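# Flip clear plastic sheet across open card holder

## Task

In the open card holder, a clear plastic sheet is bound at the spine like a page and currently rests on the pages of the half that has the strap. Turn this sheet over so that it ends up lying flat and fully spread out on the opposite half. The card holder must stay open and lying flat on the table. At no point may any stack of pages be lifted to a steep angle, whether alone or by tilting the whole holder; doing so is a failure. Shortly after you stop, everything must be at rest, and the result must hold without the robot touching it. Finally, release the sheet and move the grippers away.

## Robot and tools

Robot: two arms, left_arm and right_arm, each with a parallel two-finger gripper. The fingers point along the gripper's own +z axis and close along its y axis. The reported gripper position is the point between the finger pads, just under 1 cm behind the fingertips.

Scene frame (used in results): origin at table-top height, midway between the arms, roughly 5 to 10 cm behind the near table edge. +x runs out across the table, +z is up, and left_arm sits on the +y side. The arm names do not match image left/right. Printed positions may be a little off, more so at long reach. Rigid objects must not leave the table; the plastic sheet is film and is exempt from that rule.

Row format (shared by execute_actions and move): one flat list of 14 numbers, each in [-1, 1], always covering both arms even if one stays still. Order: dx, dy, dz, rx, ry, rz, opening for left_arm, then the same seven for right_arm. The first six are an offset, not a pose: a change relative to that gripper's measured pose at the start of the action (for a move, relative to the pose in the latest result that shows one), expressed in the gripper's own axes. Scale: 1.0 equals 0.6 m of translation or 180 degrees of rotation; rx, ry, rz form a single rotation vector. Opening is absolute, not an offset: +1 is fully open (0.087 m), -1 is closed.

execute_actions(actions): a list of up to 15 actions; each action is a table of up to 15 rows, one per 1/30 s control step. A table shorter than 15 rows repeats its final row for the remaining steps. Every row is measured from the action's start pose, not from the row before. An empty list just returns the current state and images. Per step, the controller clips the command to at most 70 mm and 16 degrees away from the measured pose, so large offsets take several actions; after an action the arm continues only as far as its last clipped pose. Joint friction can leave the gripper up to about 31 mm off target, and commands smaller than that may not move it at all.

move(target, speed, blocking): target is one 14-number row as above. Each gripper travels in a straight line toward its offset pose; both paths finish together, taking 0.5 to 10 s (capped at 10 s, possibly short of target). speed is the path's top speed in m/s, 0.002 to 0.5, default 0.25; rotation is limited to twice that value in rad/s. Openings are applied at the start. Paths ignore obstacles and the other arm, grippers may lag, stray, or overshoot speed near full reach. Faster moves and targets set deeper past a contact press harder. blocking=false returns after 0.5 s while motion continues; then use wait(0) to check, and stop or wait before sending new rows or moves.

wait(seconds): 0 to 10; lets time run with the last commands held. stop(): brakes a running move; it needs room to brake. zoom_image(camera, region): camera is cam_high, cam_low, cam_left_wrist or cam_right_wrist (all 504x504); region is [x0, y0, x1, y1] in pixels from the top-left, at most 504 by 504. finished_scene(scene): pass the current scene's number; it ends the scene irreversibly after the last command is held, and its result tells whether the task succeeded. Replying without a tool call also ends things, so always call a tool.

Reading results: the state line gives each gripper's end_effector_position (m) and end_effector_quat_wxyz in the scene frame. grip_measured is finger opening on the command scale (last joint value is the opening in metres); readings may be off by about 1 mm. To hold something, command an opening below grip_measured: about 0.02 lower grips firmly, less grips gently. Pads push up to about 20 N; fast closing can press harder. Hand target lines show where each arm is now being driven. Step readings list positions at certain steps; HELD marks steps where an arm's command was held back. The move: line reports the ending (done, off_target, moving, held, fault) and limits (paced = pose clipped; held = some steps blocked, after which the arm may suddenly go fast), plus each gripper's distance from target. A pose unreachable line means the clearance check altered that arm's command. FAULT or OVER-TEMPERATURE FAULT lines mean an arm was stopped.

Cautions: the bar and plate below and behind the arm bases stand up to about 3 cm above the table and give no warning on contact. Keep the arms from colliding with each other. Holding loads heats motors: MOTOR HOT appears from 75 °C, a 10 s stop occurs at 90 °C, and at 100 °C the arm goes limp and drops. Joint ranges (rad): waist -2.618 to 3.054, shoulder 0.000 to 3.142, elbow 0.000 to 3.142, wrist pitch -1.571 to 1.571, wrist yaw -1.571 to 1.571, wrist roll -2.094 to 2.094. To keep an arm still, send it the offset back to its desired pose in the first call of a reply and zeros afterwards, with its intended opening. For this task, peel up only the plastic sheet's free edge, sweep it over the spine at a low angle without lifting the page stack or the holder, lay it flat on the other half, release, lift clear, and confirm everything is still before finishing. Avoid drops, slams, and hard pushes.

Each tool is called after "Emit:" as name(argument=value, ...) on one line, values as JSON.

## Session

Emit:
execute_actions(actions=[])

Scene clock: 0.00 s.
left_arm: end_effector_position=(+0.3613, +0.3146, +0.3639) grip_measured=+0.985 end_effector_quat_wxyz=(+0.724, +0.000, +0.690, -0.001) | right_arm: end_effector_position=(+0.3865, -0.3241, +0.3366) grip_measured=+0.987 end_effector_quat_wxyz=(+0.700, -0.007, +0.714, -0.008)
Joint positions: left_arm=[0.011 1.032 1.041 0.007 0.011 0.01  0.087] | right_arm=[-0.002  1.042  1.061 -0.007  0.011  0.004  0.087]
Joint velocities: left_arm=[-0.012 -0.002  0.002 -0.037  0.007 -0.051  0.   ] | right_arm=[ 0.002 -0.012 -0.007  0.007 -0.007  0.022 -0.001]
Motor temperatures (°C, as the motors report them): left_arm=[20 28 24 24 25 22] | right_arm=[22 26 25 31 25 24]
Hand target (left_arm): +0.361, +0.315, +0.364; +0.724, +0.000, +0.690, -0.001
Hand target (right_arm): +0.386, -0.324, +0.337; +0.700, -0.007, +0.714, -0.008

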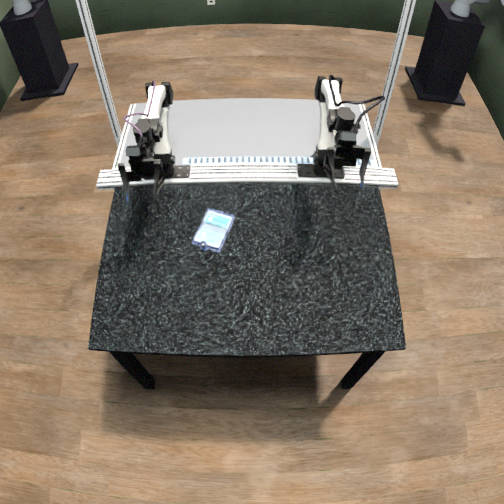

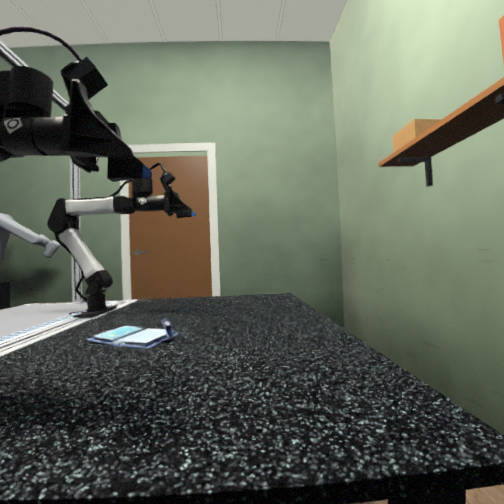

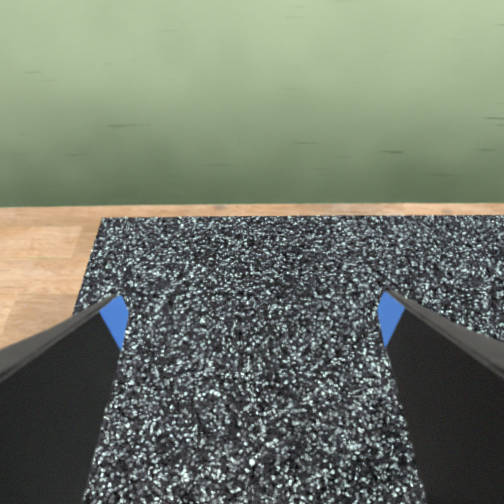

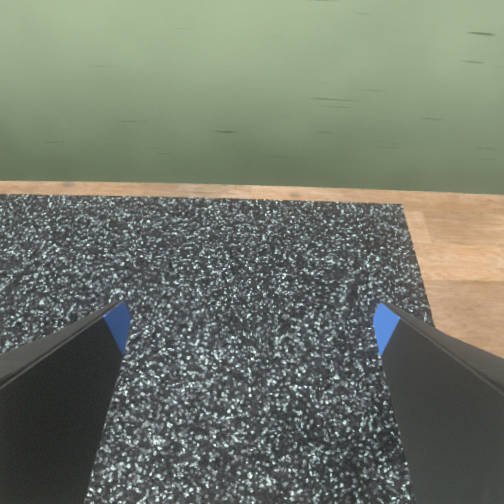

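Emit:
move(target=[0,0,0,0,0,0,1,0.41,0.33,-0.05,-0.31,0.42,-0.31,-0.3], speed=0.4)

Scene clock: 5.77 s.
left_arm: end_effector_position=(+0.3613, +0.3146, +0.3639) grip_measured=+0.985 end_effector_quat_wxyz=(+0.724, +0.000, +0.690, -0.001) | right_arm: end_effector_position=(+0.3509, -0.1321, +0.0849) grip_measured=-0.300 end_effector_quat_wxyz=(+0.004, -0.584, +0.812, -0.002)
Joint positions: left_arm=[0.011 1.032 1.041 0.007 0.011 0.01  0.087] | right_arm=[ 0.568  2.209  2.146 -1.459  0.    -0.669  0.031]
Joint velocities: left_arm=[-0.002 -0.007  0.002  0.066 -0.066  0.095  0.001] | right_arm=[ 0.007 -0.017  0.007 -0.037 -0.037 -0.022 -0.   ]
Motor temperatures (°C, as the motors report them): left_arm=[20 28 25 25 25 22] | right_arm=[22 26 26 32 25 24]
Hand target (left_arm): +0.361, +0.315, +0.364; +0.724, +0.000, +0.690, -0.001
Hand target (right_arm): +0.350, -0.132, +0.086; -0.004, -0.591, +0.807, -0.006
Off the commanded pose (left_arm): 0.000 m, 0 deg.
Off the commanded pose (right_arm): 0.003 m, 1 deg.
move: done

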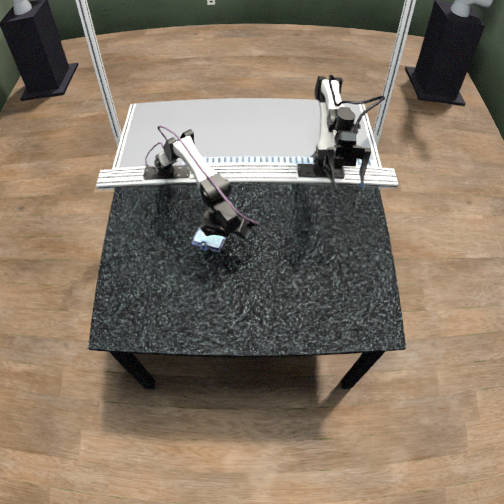

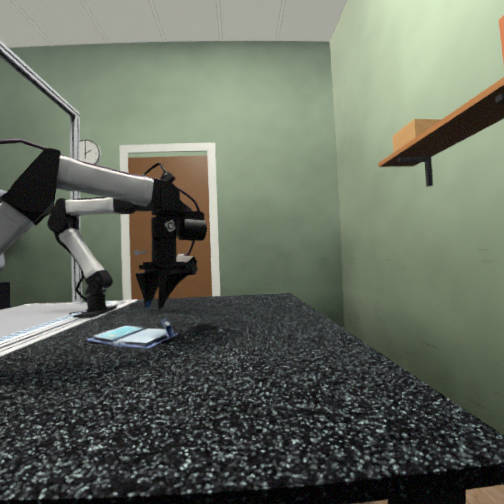

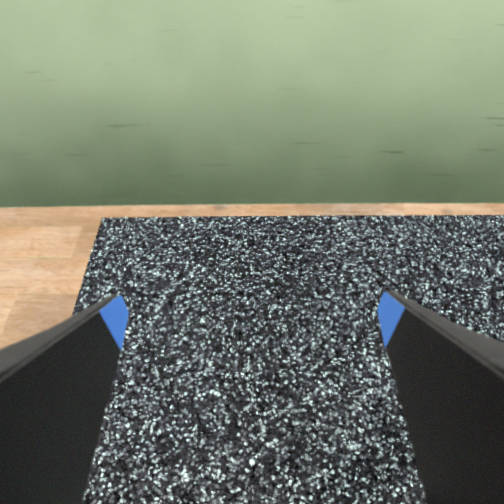

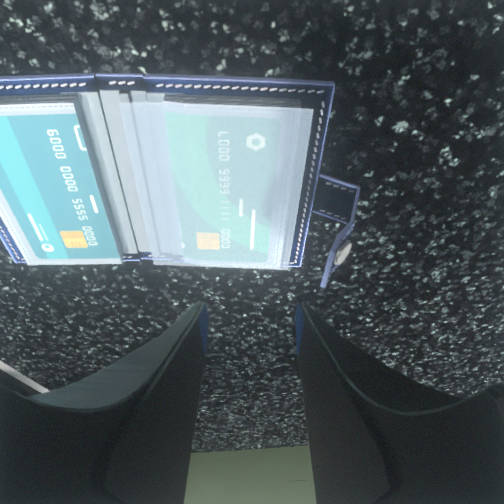

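Emit:
move(target=[0,0,0,0,0,0,1,0,-0.01,0.115,0,0,0,-0.3], speed=0.04)

Emit:
execute_actions(actions=[[[0,0,0,0,0,0,1,0,0,0.02,0,0,0,-0.5]],[[0,0,0,0,0,0,1,0,0,0.02,0,0,0,-0.75]],[[0,0,0,0,0,0,1,0,0,0.01,0,0,0,-1]]])

Scene clock: 12.17 s.
left_arm: end_effector_position=(+0.3613, +0.3146, +0.3639) grip_measured=+0.985 end_effector_quat_wxyz=(+0.724, +0.000, +0.690, -0.001) | right_arm: end_effector_position=(+0.3606, -0.1260, +0.0307) grip_measured=-0.300 end_effector_quat_wxyz=(+0.023, -0.584, +0.811, -0.003)
Joint positions: left_arm=[0.011 1.032 1.041 0.007 0.011 0.01  0.087] | right_arm=[ 0.568  2.209  1.934 -1.209  0.001 -0.669  0.031]
Joint velocities: left_arm=[ 0.007 -0.007 -0.007 -0.007  0.007  0.022 -0.   ] | right_arm=[ 0.002 -0.002  0.007 -0.022  0.081 -0.081  0.   ]
Motor temperatures (°C, as the motors report them): left_arm=[20 28 26 26 25 22] | right_arm=[22 29 27 31 25 24]
Hand target (left_arm): +0.361, +0.315, +0.364; +0.724, +0.000, +0.690, -0.001
Hand target (right_arm): +0.357, -0.133, +0.016; +0.004, -0.584, +0.811, -0.002
Off the commanded pose (left_arm): 0.000 m, 0 deg.
Off the commanded pose (right_arm): 0.017 m, 2 deg.
move: off_target (right_arm)

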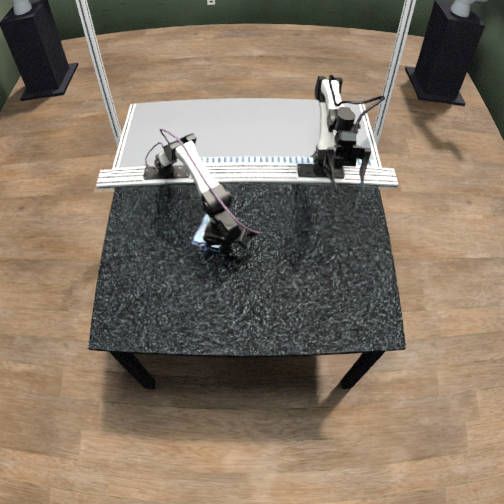

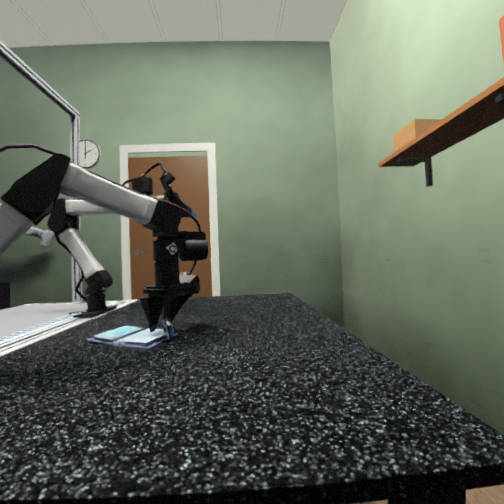

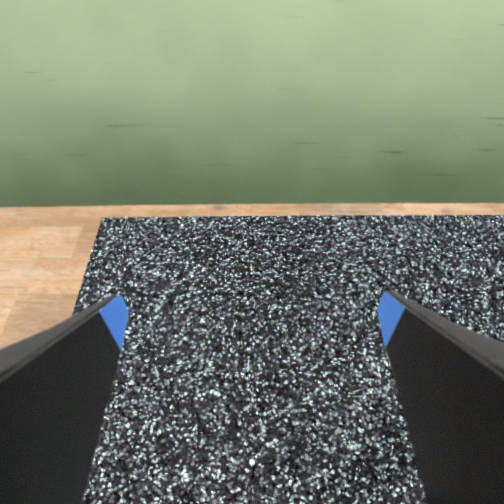

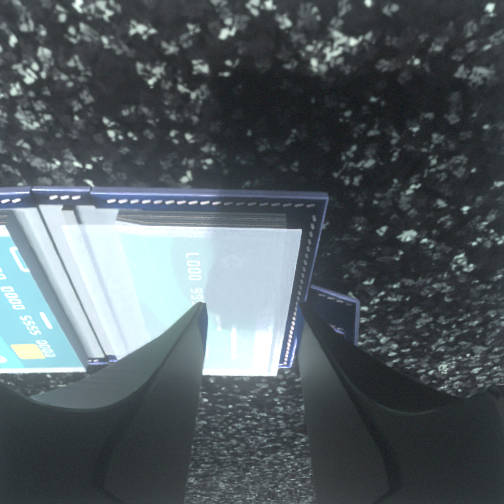

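Scene clock: 13.67 s.
left_arm: end_effector_position=(+0.3613, +0.3146, +0.3639) grip_measured=+0.985 end_effector_quat_wxyz=(+0.724, +0.000, +0.690, -0.001) | right_arm: end_effector_position=(+0.3770, -0.1153, +0.0298) grip_measured=-1.000 end_effector_quat_wxyz=(+0.062, -0.583, +0.810, -0.005)
Joint positions: left_arm=[0.011 1.032 1.041 0.007 0.011 0.01  0.087] | right_arm=[ 0.568  2.209  1.934 -1.13   0.001 -0.669  0.   ]
Joint velocities: left_arm=[ 0.002 -0.007 -0.012 -0.037 -0.037 -0.037  0.001] | right_arm=[-0.002 -0.022 -0.017  0.051 -0.051 -0.022  0.   ]
Motor temperatures (°C, as the motors report them): left_arm=[20 28 26 27 25 22] | right_arm=[22 30 27 31 25 24]
Hand target (left_arm): +0.361, +0.315, +0.364; +0.724, +0.000, +0.690, -0.001
Hand target (right_arm): +0.375, -0.117, +0.024; +0.056, -0.584, +0.810, -0.004
Off the commanded pose (left_arm): 0.000 m, 0 deg.
Off the commanded pose (right_arm): 0.006 m, 1 deg.
Step readings (end_effector_position; steps 1 to 15: 1st action; 16 to 30: 2nd action; 31 to 45: 3rd action):
0: left_arm (+0.3613, +0.3146, +0.3639) | right_arm (+0.3606, -0.1260, +0.0307)
1: left_arm (+0.3613, +0.3146, +0.3639) | right_arm (+0.3611, -0.1256, +0.0306)
2: left_arm (+0.3613, +0.3146, +0.3639) | right_arm (+0.3624, -0.1248, +0.0305)
4: left_arm (+0.3613, +0.3146, +0.3639) | right_arm (+0.3645, -0.1235, +0.0303)
8: left_arm (+0.3613, +0.3146, +0.3639) | right_arm (+0.3666, -0.1221, +0.0302)
15: left_arm (+0.3613, +0.3146, +0.3639) | right_arm (+0.3675, -0.1215, +0.0301)
16: left_arm (+0.3613, +0.3146, +0.3639) | right_arm (+0.3681, -0.1211, +0.0301)
17: left_arm (+0.3613, +0.3146, +0.3639) | right_arm (+0.3693, -0.1203, +0.0300)
19: left_arm (+0.3613, +0.3146, +0.3639) | right_arm (+0.3714, -0.1189, +0.0299)
23: left_arm (+0.3613, +0.3146, +0.3639) | right_arm (+0.3734, -0.1176, +0.0298)
30: left_arm (+0.3613, +0.3146, +0.3639) | right_arm (+0.3744, -0.1170, +0.0298)
31: left_arm (+0.3613, +0.3146, +0.3639) | right_arm (+0.3746, -0.1168, +0.0298)
32: left_arm (+0.3613, +0.3146, +0.3639) | right_arm (+0.3751, -0.1165, +0.0298)
34: left_arm (+0.3613, +0.3146, +0.3639) | right_arm (+0.3759, -0.1160, +0.0298)
38: left_arm (+0.3613, +0.3146, +0.3639) | right_arm (+0.3767, -0.1155, +0.0298)
45: end_effector_position above

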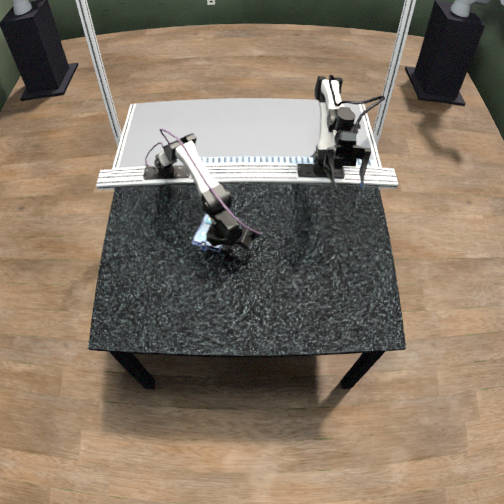

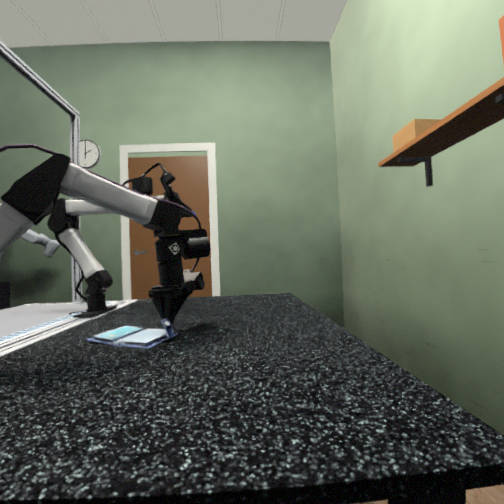

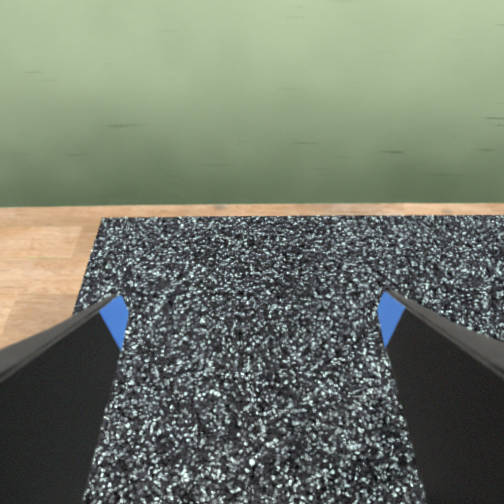

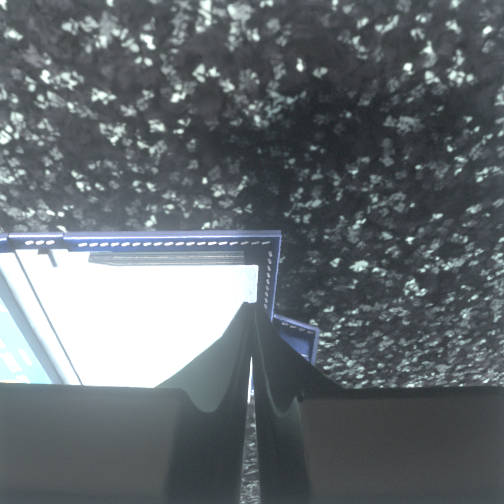

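Emit:
move(target=[0,0,0,0,0,0,1,0.06,0.038,-0.015,-0.025,0.032,0,-1], speed=0.06)

Emit:
move(target=[0,0,0,0,0,0,1,0,0,0.045,-0.005,0.006,0,-0.3], speed=0.03)

Scene clock: 17.70 s.
left_arm: end_effector_position=(+0.3613, +0.3146, +0.3639) grip_measured=+0.985 end_effector_quat_wxyz=(+0.724, +0.000, +0.690, -0.001) | right_arm: end_effector_position=(+0.3520, -0.1317, +0.0299) grip_measured=-1.000 end_effector_quat_wxyz=(+0.013, -0.585, +0.811, -0.002)
Joint positions: left_arm=[0.011 1.032 1.041 0.007 0.011 0.01  0.087] | right_arm=[ 0.568  2.185  1.89  -1.208  0.001 -0.671  0.   ]
Joint velocities: left_arm=[ 0.002 -0.012 -0.002  0.022  0.022 -0.037 -0.   ] | right_arm=[ 0.007  0.007 -0.012  0.007  0.007 -0.051  0.   ]
Motor temperatures (°C, as the motors report them): left_arm=[20 28 27 27 25 22] | right_arm=[22 32 27 31 25 24]
Hand target (left_arm): +0.361, +0.315, +0.364; +0.724, +0.000, +0.690, -0.001
Hand target (right_arm): +0.344, -0.142, +0.033; -0.002, -0.585, +0.811, -0.002
Off the commanded pose (left_arm): 0.000 m, 0 deg.
Off the commanded pose (right_arm): 0.014 m, 2 deg.
move: off_target (right_arm)

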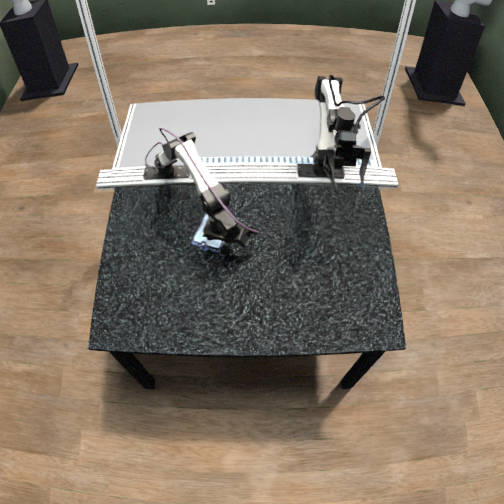

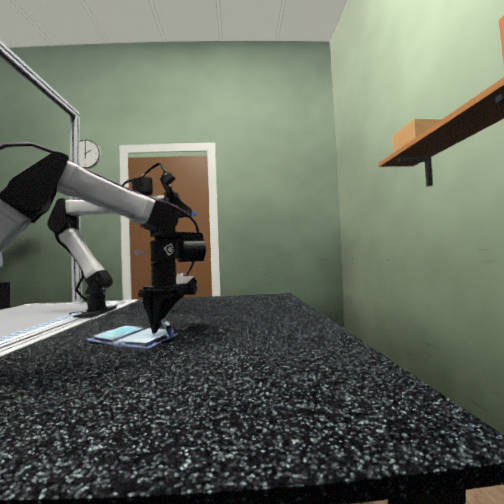

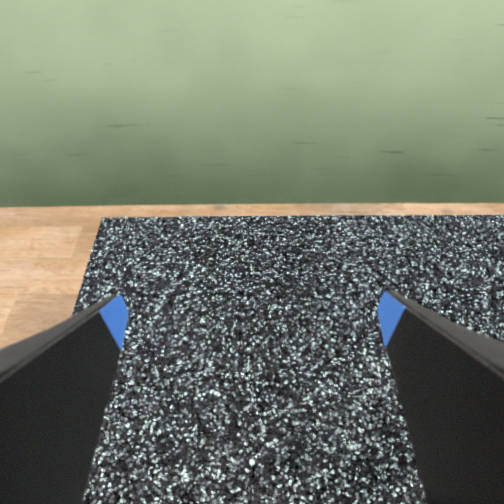

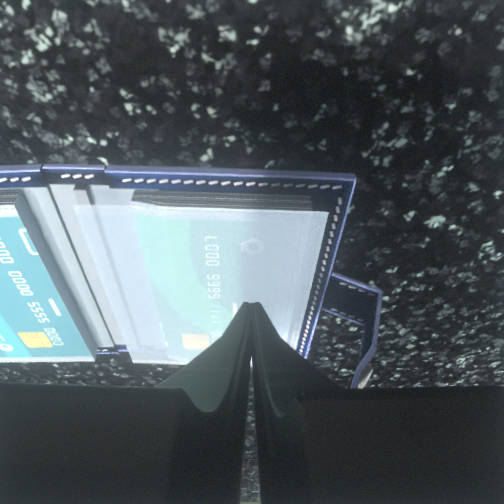

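Scene clock: 18.83 s.
left_arm: end_effector_position=(+0.3613, +0.3146, +0.3639) grip_measured=+0.985 end_effector_quat_wxyz=(+0.724, +0.000, +0.690, -0.001) | right_arm: end_effector_position=(+0.3590, -0.1271, +0.0257) grip_measured=-0.300 end_effector_quat_wxyz=(+0.027, -0.585, +0.811, -0.003)
Joint positions: left_arm=[0.011 1.032 1.041 0.007 0.011 0.01  0.087] | right_arm=[ 0.568  2.194  1.89  -1.173  0.001 -0.671  0.031]
Joint velocities: left_arm=[-0.007  0.002  0.007 -0.022 -0.051 -0.037  0.   ] | right_arm=[-0.012 -0.002  0.012 -0.066  0.007 -0.066 -0.001]
Motor temperatures (°C, as the motors report them): left_arm=[20 27 27 27 25 22] | right_arm=[22 32 27 31 25 24]
Hand target (left_arm): +0.361, +0.315, +0.364; +0.724, +0.000, +0.690, -0.001
Hand target (right_arm): +0.352, -0.131, +0.004; +0.001, -0.585, +0.811, -0.002
Off the commanded pose (left_arm): 0.000 m, 0 deg.
Off the commanded pose (right_arm): 0.024 m, 3 deg.
move: off_target (right_arm)

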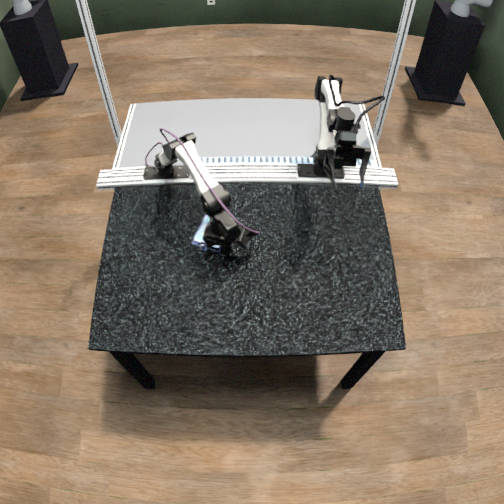

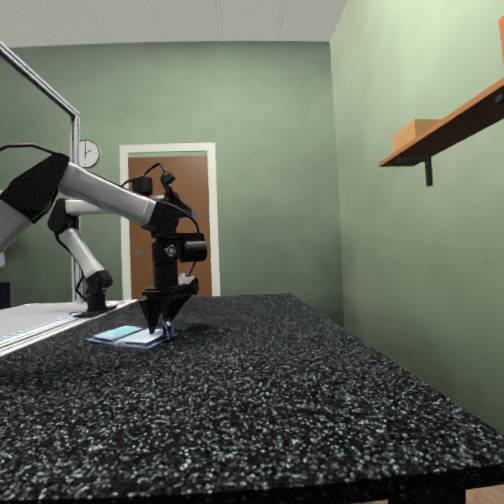

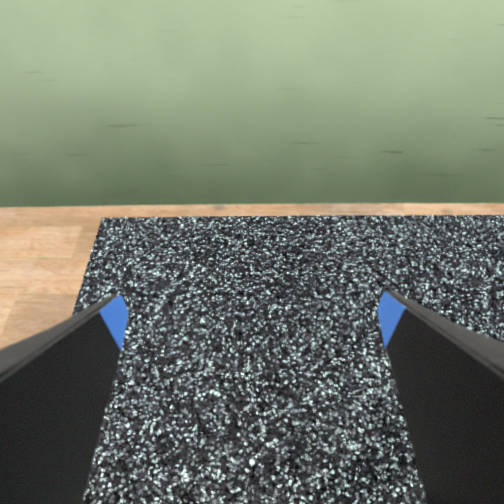

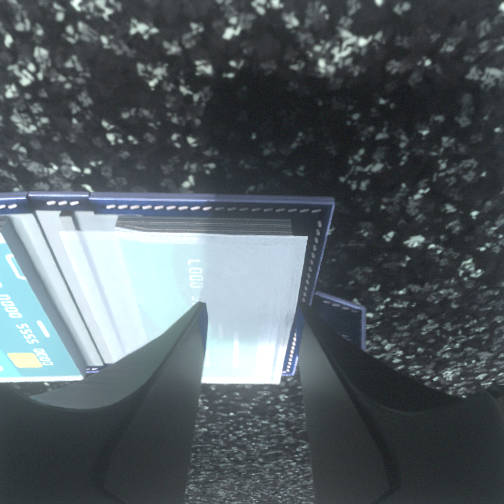

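Emit:
execute_actions(actions=[[[0,0,0,0,0,0,1,0.02,0.015,0.045,-0.017,0.022,0,-0.3]],[[0,0,0,0,0,0,1,0.012,0.01,0.04,-0.012,0.015,0,-0.55]],[[0,0,0,0,0,0,1,0,0,0,0,0,0,-0.75]],[[0,0,0,0,0,0,1,0,0,0,0,0,0,-1]]])

Scene clock: 24.63 s.
left_arm: end_effector_position=(+0.3613, +0.3146, +0.3639) grip_measured=+0.985 end_effector_quat_wxyz=(+0.724, +0.000, +0.690, -0.001) | right_arm: end_effector_position=(+0.3537, -0.1265, +0.0262) grip_measured=-1.000 end_effector_quat_wxyz=(+0.020, -0.584, +0.811, +0.006)
Joint positions: left_arm=[0.011 1.032 1.041 0.007 0.011 0.01  0.087] | right_arm=[ 0.568  2.192  1.89  -1.189 -0.017 -0.668  0.   ]
Joint velocities: left_arm=[-0.002 -0.012  0.007  0.037 -0.066  0.022  0.001] | right_arm=[-0.002  0.022 -0.012 -0.037 -0.007 -0.007  0.   ]
Motor temperatures (°C, as the motors report them): left_arm=[20 27 27 28 25 22] | right_arm=[22 33 27 31 25 24]
Hand target (left_arm): +0.361, +0.315, +0.364; +0.724, +0.000, +0.690, -0.001
Hand target (right_arm): +0.356, -0.127, +0.026; +0.022, -0.585, +0.811, +0.003
Off the commanded pose (left_arm): 0.000 m, 0 deg.
Off the commanded pose (right_arm): 0.002 m, 0 deg.
Step readings (end_effector_position; steps 1 to 15: 1st action; 16 to 30: 2nd action; 31 to 45: 3rd action; 46 to 60: 4th action):
0: left_arm (+0.3613, +0.3146, +0.3639) | right_arm (+0.3590, -0.1271, +0.0257)
1: left_arm (+0.3613, +0.3146, +0.3639) | right_arm (+0.3590, -0.1271, +0.0257)
2: left_arm (+0.3613, +0.3146, +0.3639) | right_arm (+0.3590, -0.1271, +0.0257)
4: left_arm (+0.3613, +0.3146, +0.3639) | right_arm (+0.3590, -0.1271, +0.0257)
8: left_arm (+0.3613, +0.3146, +0.3639) | right_arm (+0.3590, -0.1271, +0.0257)
15: left_arm (+0.3613, +0.3146, +0.3639) | right_arm (+0.3590, -0.1271, +0.0257)
16: left_arm (+0.3613, +0.3146, +0.3639) | right_arm (+0.3585, -0.1270, +0.0257)
17: left_arm (+0.3613, +0.3146, +0.3639) | right_arm (+0.3578, -0.1270, +0.0256)
19: left_arm (+0.3613, +0.3146, +0.3639) | right_arm (+0.3574, -0.1269, +0.0256)
23: left_arm (+0.3613, +0.3146, +0.3639) | right_arm (+0.3573, -0.1268, +0.0256)
30: left_arm (+0.3613, +0.3146, +0.3639) | right_arm (+0.3573, -0.1268, +0.0256)
31: left_arm (+0.3613, +0.3146, +0.3639) | right_arm (+0.3568, -0.1268, +0.0256)
32: left_arm (+0.3613, +0.3146, +0.3639) | right_arm (+0.3562, -0.1269, +0.0256)
34: left_arm (+0.3613, +0.3146, +0.3639) | right_arm (+0.3558, -0.1267, +0.0256)
38: left_arm (+0.3613, +0.3146, +0.3639) | right_arm (+0.3557, -0.1266, +0.0256)
45: left_arm (+0.3613, +0.3146, +0.3639) | right_arm (+0.3557, -0.1266, +0.0256)
46: left_arm (+0.3613, +0.3146, +0.3639) | right_arm (+0.3553, -0.1267, +0.0256)
47: left_arm (+0.3613, +0.3146, +0.3639) | right_arm (+0.3538, -0.1267, +0.0257)
49: left_arm (+0.3613, +0.3146, +0.3639) | right_arm (+0.3536, -0.1264, +0.0262)
53: left_arm (+0.3613, +0.3146, +0.3639) | right_arm (+0.3537, -0.1265, +0.0262)
60: end_effector_position above

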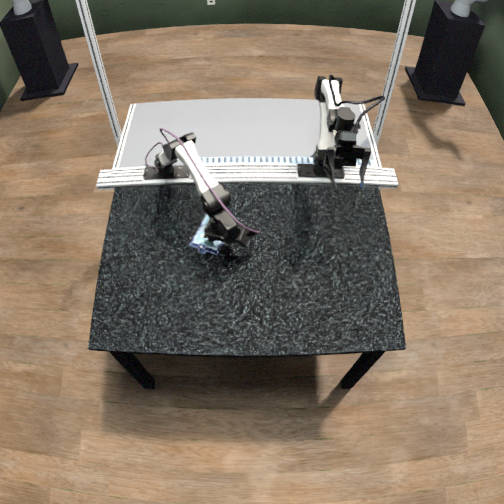

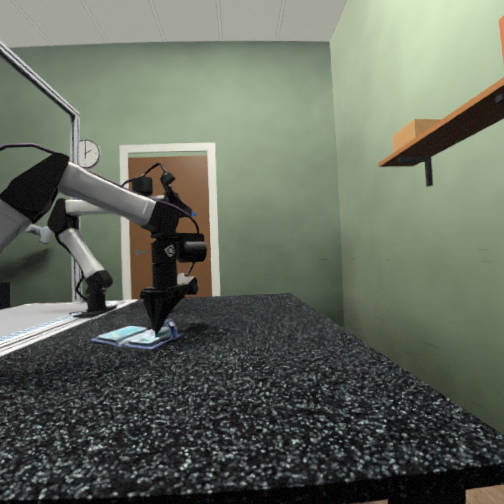

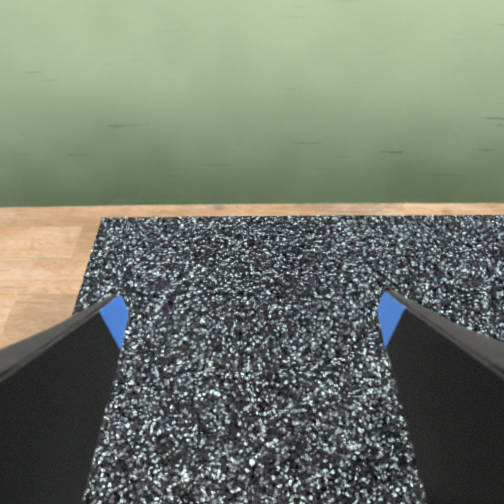

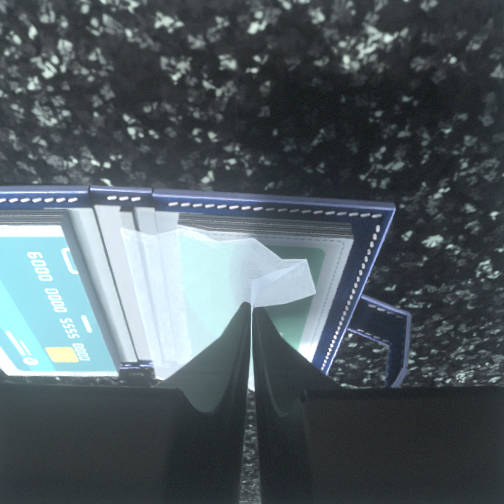

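Emit:
move(target=[0,0,0,0,0,0,1,0,0.04,-0.045,0,0,0,-1], speed=0.04)

Emit:
move(target=[0,0,0,0,0,0,1,-0.01,0.11,0.01,0,0,0,-1], speed=0.04)

Scene clock: 27.77 s.
left_arm: end_effector_position=(+0.3613, +0.3146, +0.3639) grip_measured=+0.985 end_effector_quat_wxyz=(+0.724, +0.000, +0.690, -0.001) | right_arm: end_effector_position=(+0.3408, -0.1182, +0.0481) grip_measured=-1.000 end_effector_quat_wxyz=(+0.029, -0.584, +0.811, +0.008)
Joint positions: left_arm=[0.011 1.032 1.041 0.007 0.011 0.01  0.087] | right_arm=[ 0.6    2.137  1.89  -1.225 -0.017 -0.636  0.   ]
Joint velocities: left_arm=[ 0.002  0.002  0.017 -0.022 -0.022  0.022  0.   ] | right_arm=[ 0.022 -0.002 -0.002 -0.051  0.007 -0.037  0.   ]
Motor temperatures (°C, as the motors report them): left_arm=[20 27 27 28 25 22] | right_arm=[22 34 27 31 25 24]
Hand target (left_arm): +0.361, +0.315, +0.364; +0.724, +0.000, +0.690, -0.001
Hand target (right_arm): +0.331, -0.120, +0.053; +0.020, -0.584, +0.811, +0.007
Off the commanded pose (left_arm): 0.000 m, 0 deg.
Off the commanded pose (right_arm): 0.012 m, 1 deg.
move: off_target (right_arm)

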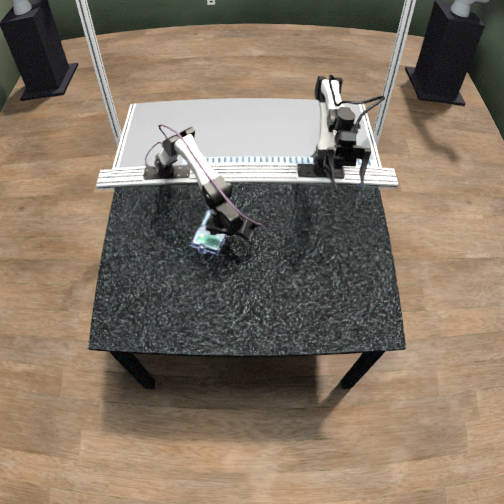

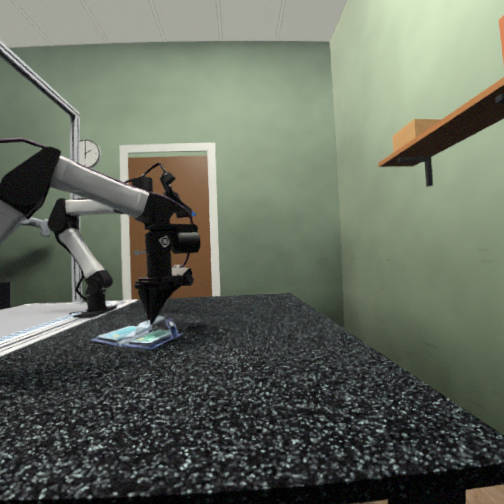

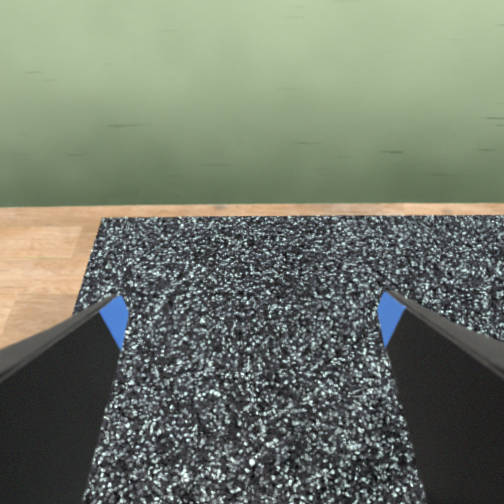

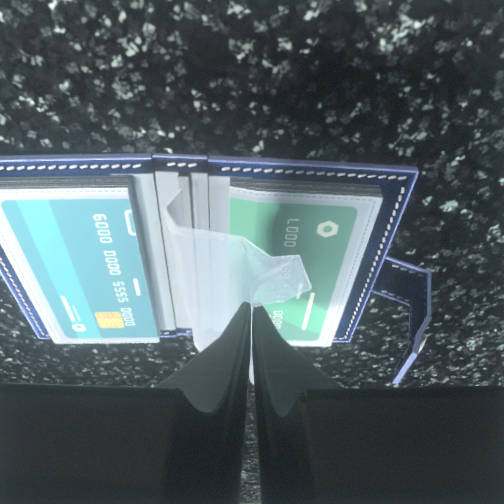

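Scene clock: 29.73 s.
left_arm: end_effector_position=(+0.3613, +0.3146, +0.3639) grip_measured=+0.985 end_effector_quat_wxyz=(+0.724, +0.000, +0.690, -0.001) | right_arm: end_effector_position=(+0.2866, -0.0902, +0.0399) grip_measured=-1.000 end_effector_quat_wxyz=(+0.027, -0.584, +0.811, +0.011)
Joint positions: left_arm=[0.011 1.032 1.041 0.007 0.011 0.01  0.087] | right_arm=[ 0.733  2.039  1.704 -1.139 -0.011 -0.503  0.   ]
Joint velocities: left_arm=[-0.007  0.002 -0.002 -0.037  0.007  0.037 -0.001] | right_arm=[-0.017  0.007  0.007  0.022  0.022  0.066  0.   ]
Motor temperatures (°C, as the motors report them): left_arm=[20 27 28 28 25 22] | right_arm=[22 35 27 31 25 24]
Hand target (left_arm): +0.361, +0.315, +0.364; +0.724, +0.000, +0.690, -0.001
Hand target (right_arm): +0.281, -0.091, +0.042; +0.030, -0.584, +0.811, +0.009
Off the commanded pose (left_arm): 0.000 m, 0 deg.
Off the commanded pose (right_arm): 0.006 m, 0 deg.
move: done

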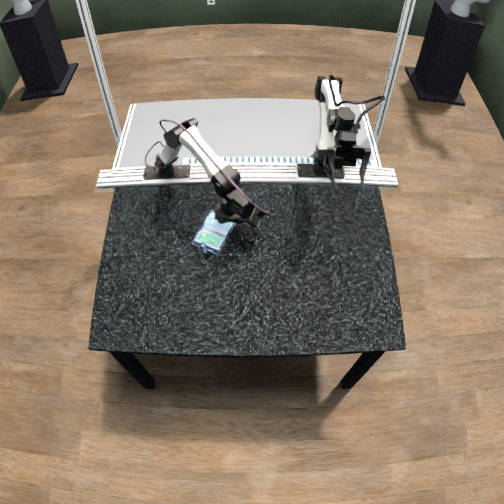

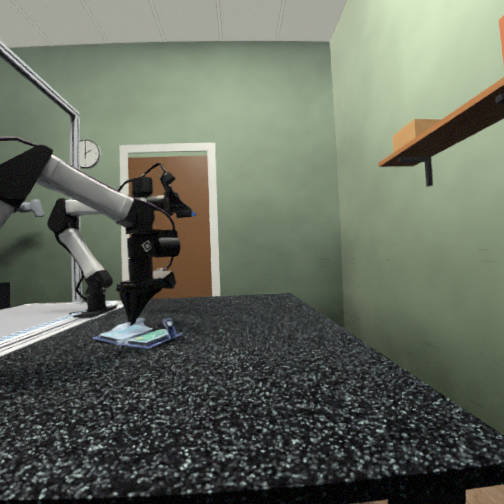

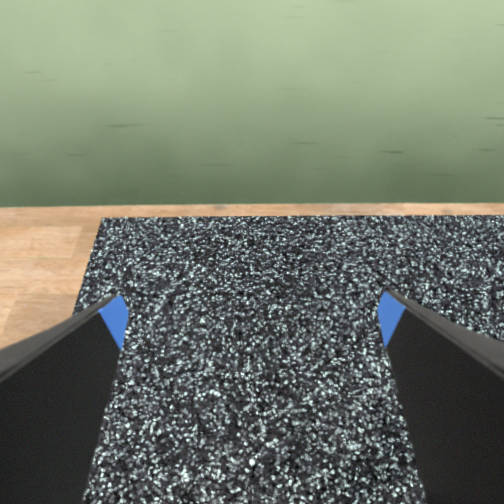

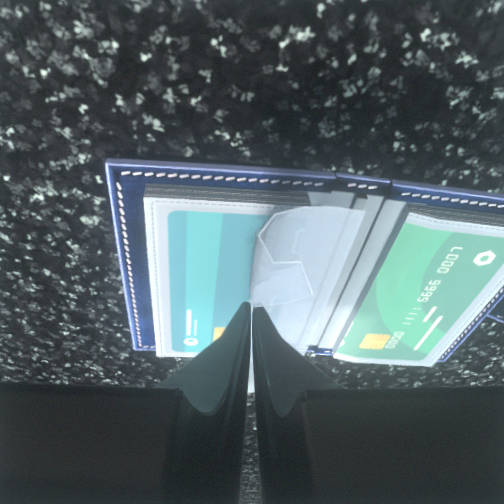

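Emit:
move(target=[0,0,0,0,0,0,1,0,0.045,0.005,0,0,0,-0.2], speed=0.05)

Emit:
move(target=[0,0,0,0,0,0,1,0,0.1,-0.2,0,0,0,0], speed=0.08)

Emit:
zoom_image(camera="cam_low", region=[80,300,200,360])

Scene clock: 33.33 s.
left_arm: end_effector_position=(+0.3613, +0.3146, +0.3639) grip_measured=+0.985 end_effector_quat_wxyz=(+0.724, +0.000, +0.690, -0.001) | right_arm: end_effector_position=(+0.2673, -0.0798, +0.0352) grip_measured=-0.200 end_effector_quat_wxyz=(+0.026, -0.584, +0.811, +0.013)
Joint positions: left_arm=[0.011 1.032 1.041 0.007 0.011 0.01  0.087] | right_arm=[ 0.784  2.018  1.653 -1.111 -0.01  -0.453  0.035]
Joint velocities: left_arm=[-0.007  0.002 -0.002 -0.066 -0.022 -0.081 -0.   ] | right_arm=[ 0.002 -0.012 -0.007 -0.022  0.007 -0.022  0.001]
Motor temperatures (°C, as the motors report them): left_arm=[20 27 28 29 25 22] | right_arm=[22 36 27 31 25 24]
Hand target (left_arm): +0.361, +0.315, +0.364; +0.724, +0.000, +0.690, -0.001
Hand target (right_arm): +0.261, -0.081, +0.037; +0.027, -0.584, +0.811, +0.011
Off the commanded pose (left_arm): 0.000 m, 0 deg.
Off the commanded pose (right_arm): 0.007 m, 0 deg.
move: done

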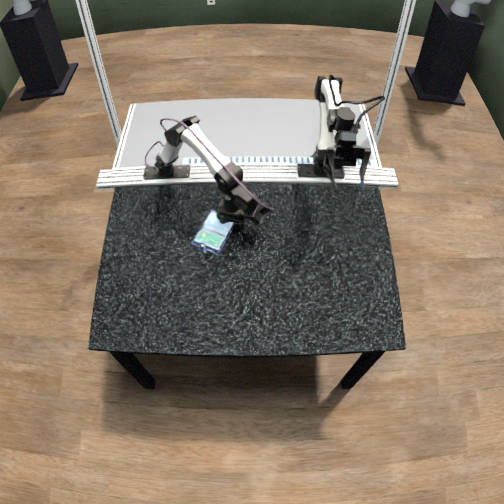

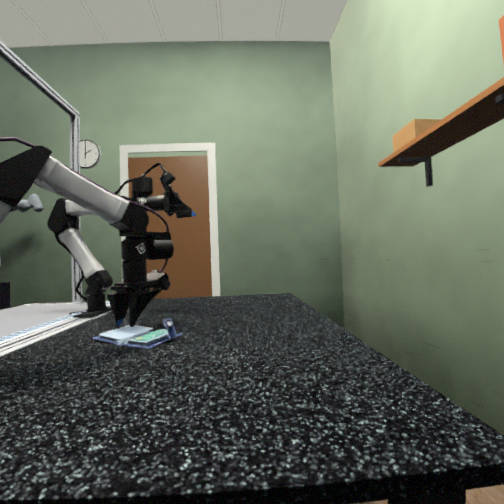

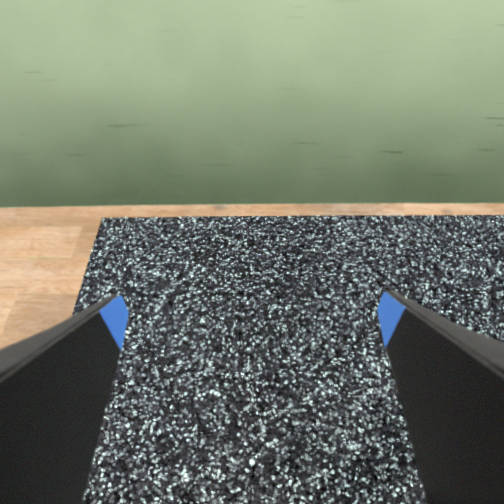

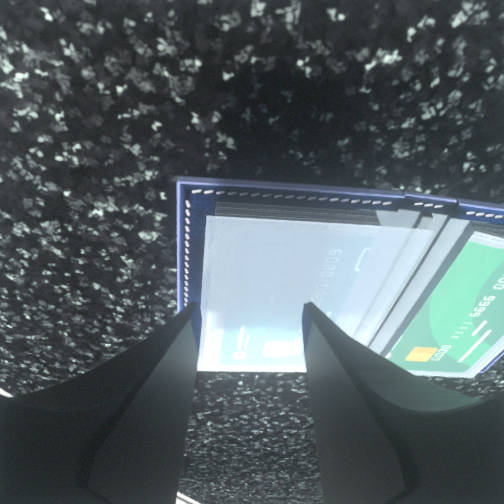

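Scene clock: 35.57 s.
left_arm: end_effector_position=(+0.3613, +0.3146, +0.3639) grip_measured=+0.985 end_effector_quat_wxyz=(+0.724, +0.000, +0.690, -0.001) | right_arm: end_effector_position=(+0.2116, -0.0682, +0.1414) grip_measured=+0.000 end_effector_quat_wxyz=(+0.015, -0.584, +0.812, +0.014)
Joint positions: left_arm=[0.011 1.032 1.041 0.007 0.011 0.01  0.087] | right_arm=[ 0.916  1.934  1.952 -1.513 -0.006 -0.321  0.044]
Joint velocities: left_arm=[-0.007 -0.002 -0.007 -0.022 -0.022 -0.051 -0.001] | right_arm=[-0.017  0.002 -0.012 -0.022 -0.022 -0.037  0.   ]
Motor temperatures (°C, as the motors report them): left_arm=[20 27 28 29 25 22] | right_arm=[22 37 27 31 25 24]
Hand target (left_arm): +0.361, +0.315, +0.364; +0.724, +0.000, +0.690, -0.001
Hand target (right_arm): +0.208, -0.069, +0.155; +0.026, -0.584, +0.811, +0.014
Off the commanded pose (left_arm): 0.000 m, 0 deg.
Off the commanded pose (right_arm): 0.014 m, 1 deg.
move: off_target (right_arm)

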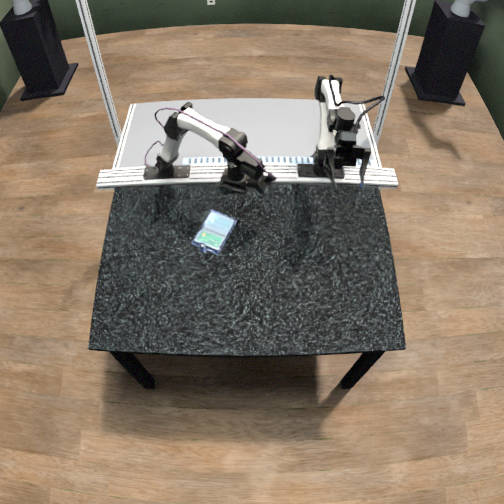

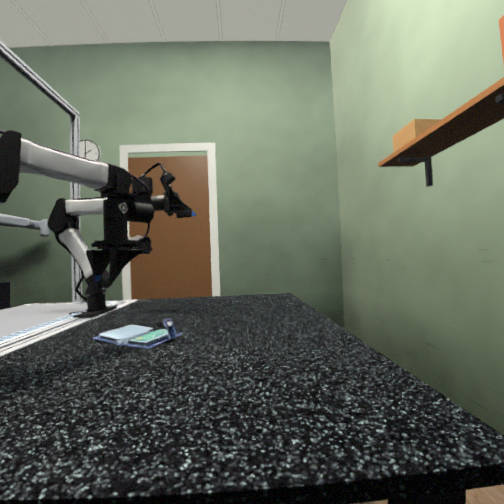

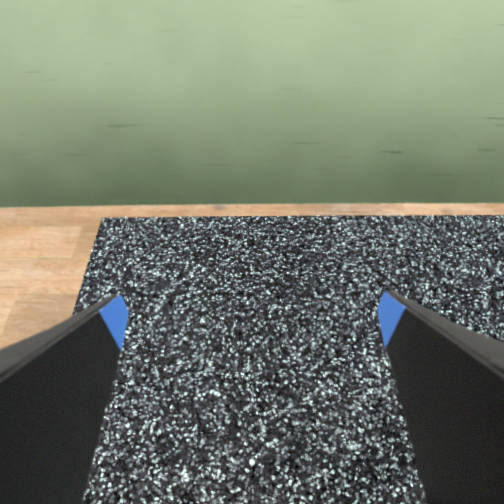

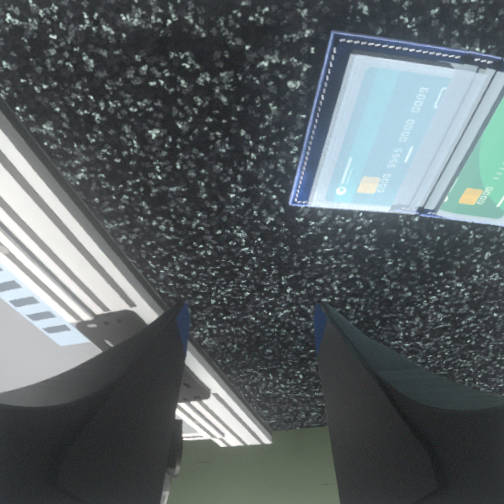

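Region (80, 300, 200, 360) of cam_low's 504x504 image, scaled by 4.200, with more detail than that image has.

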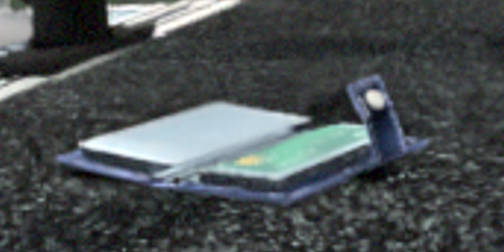

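Emit:
finished_scene(scene=2)

The scene is finished: the task was done.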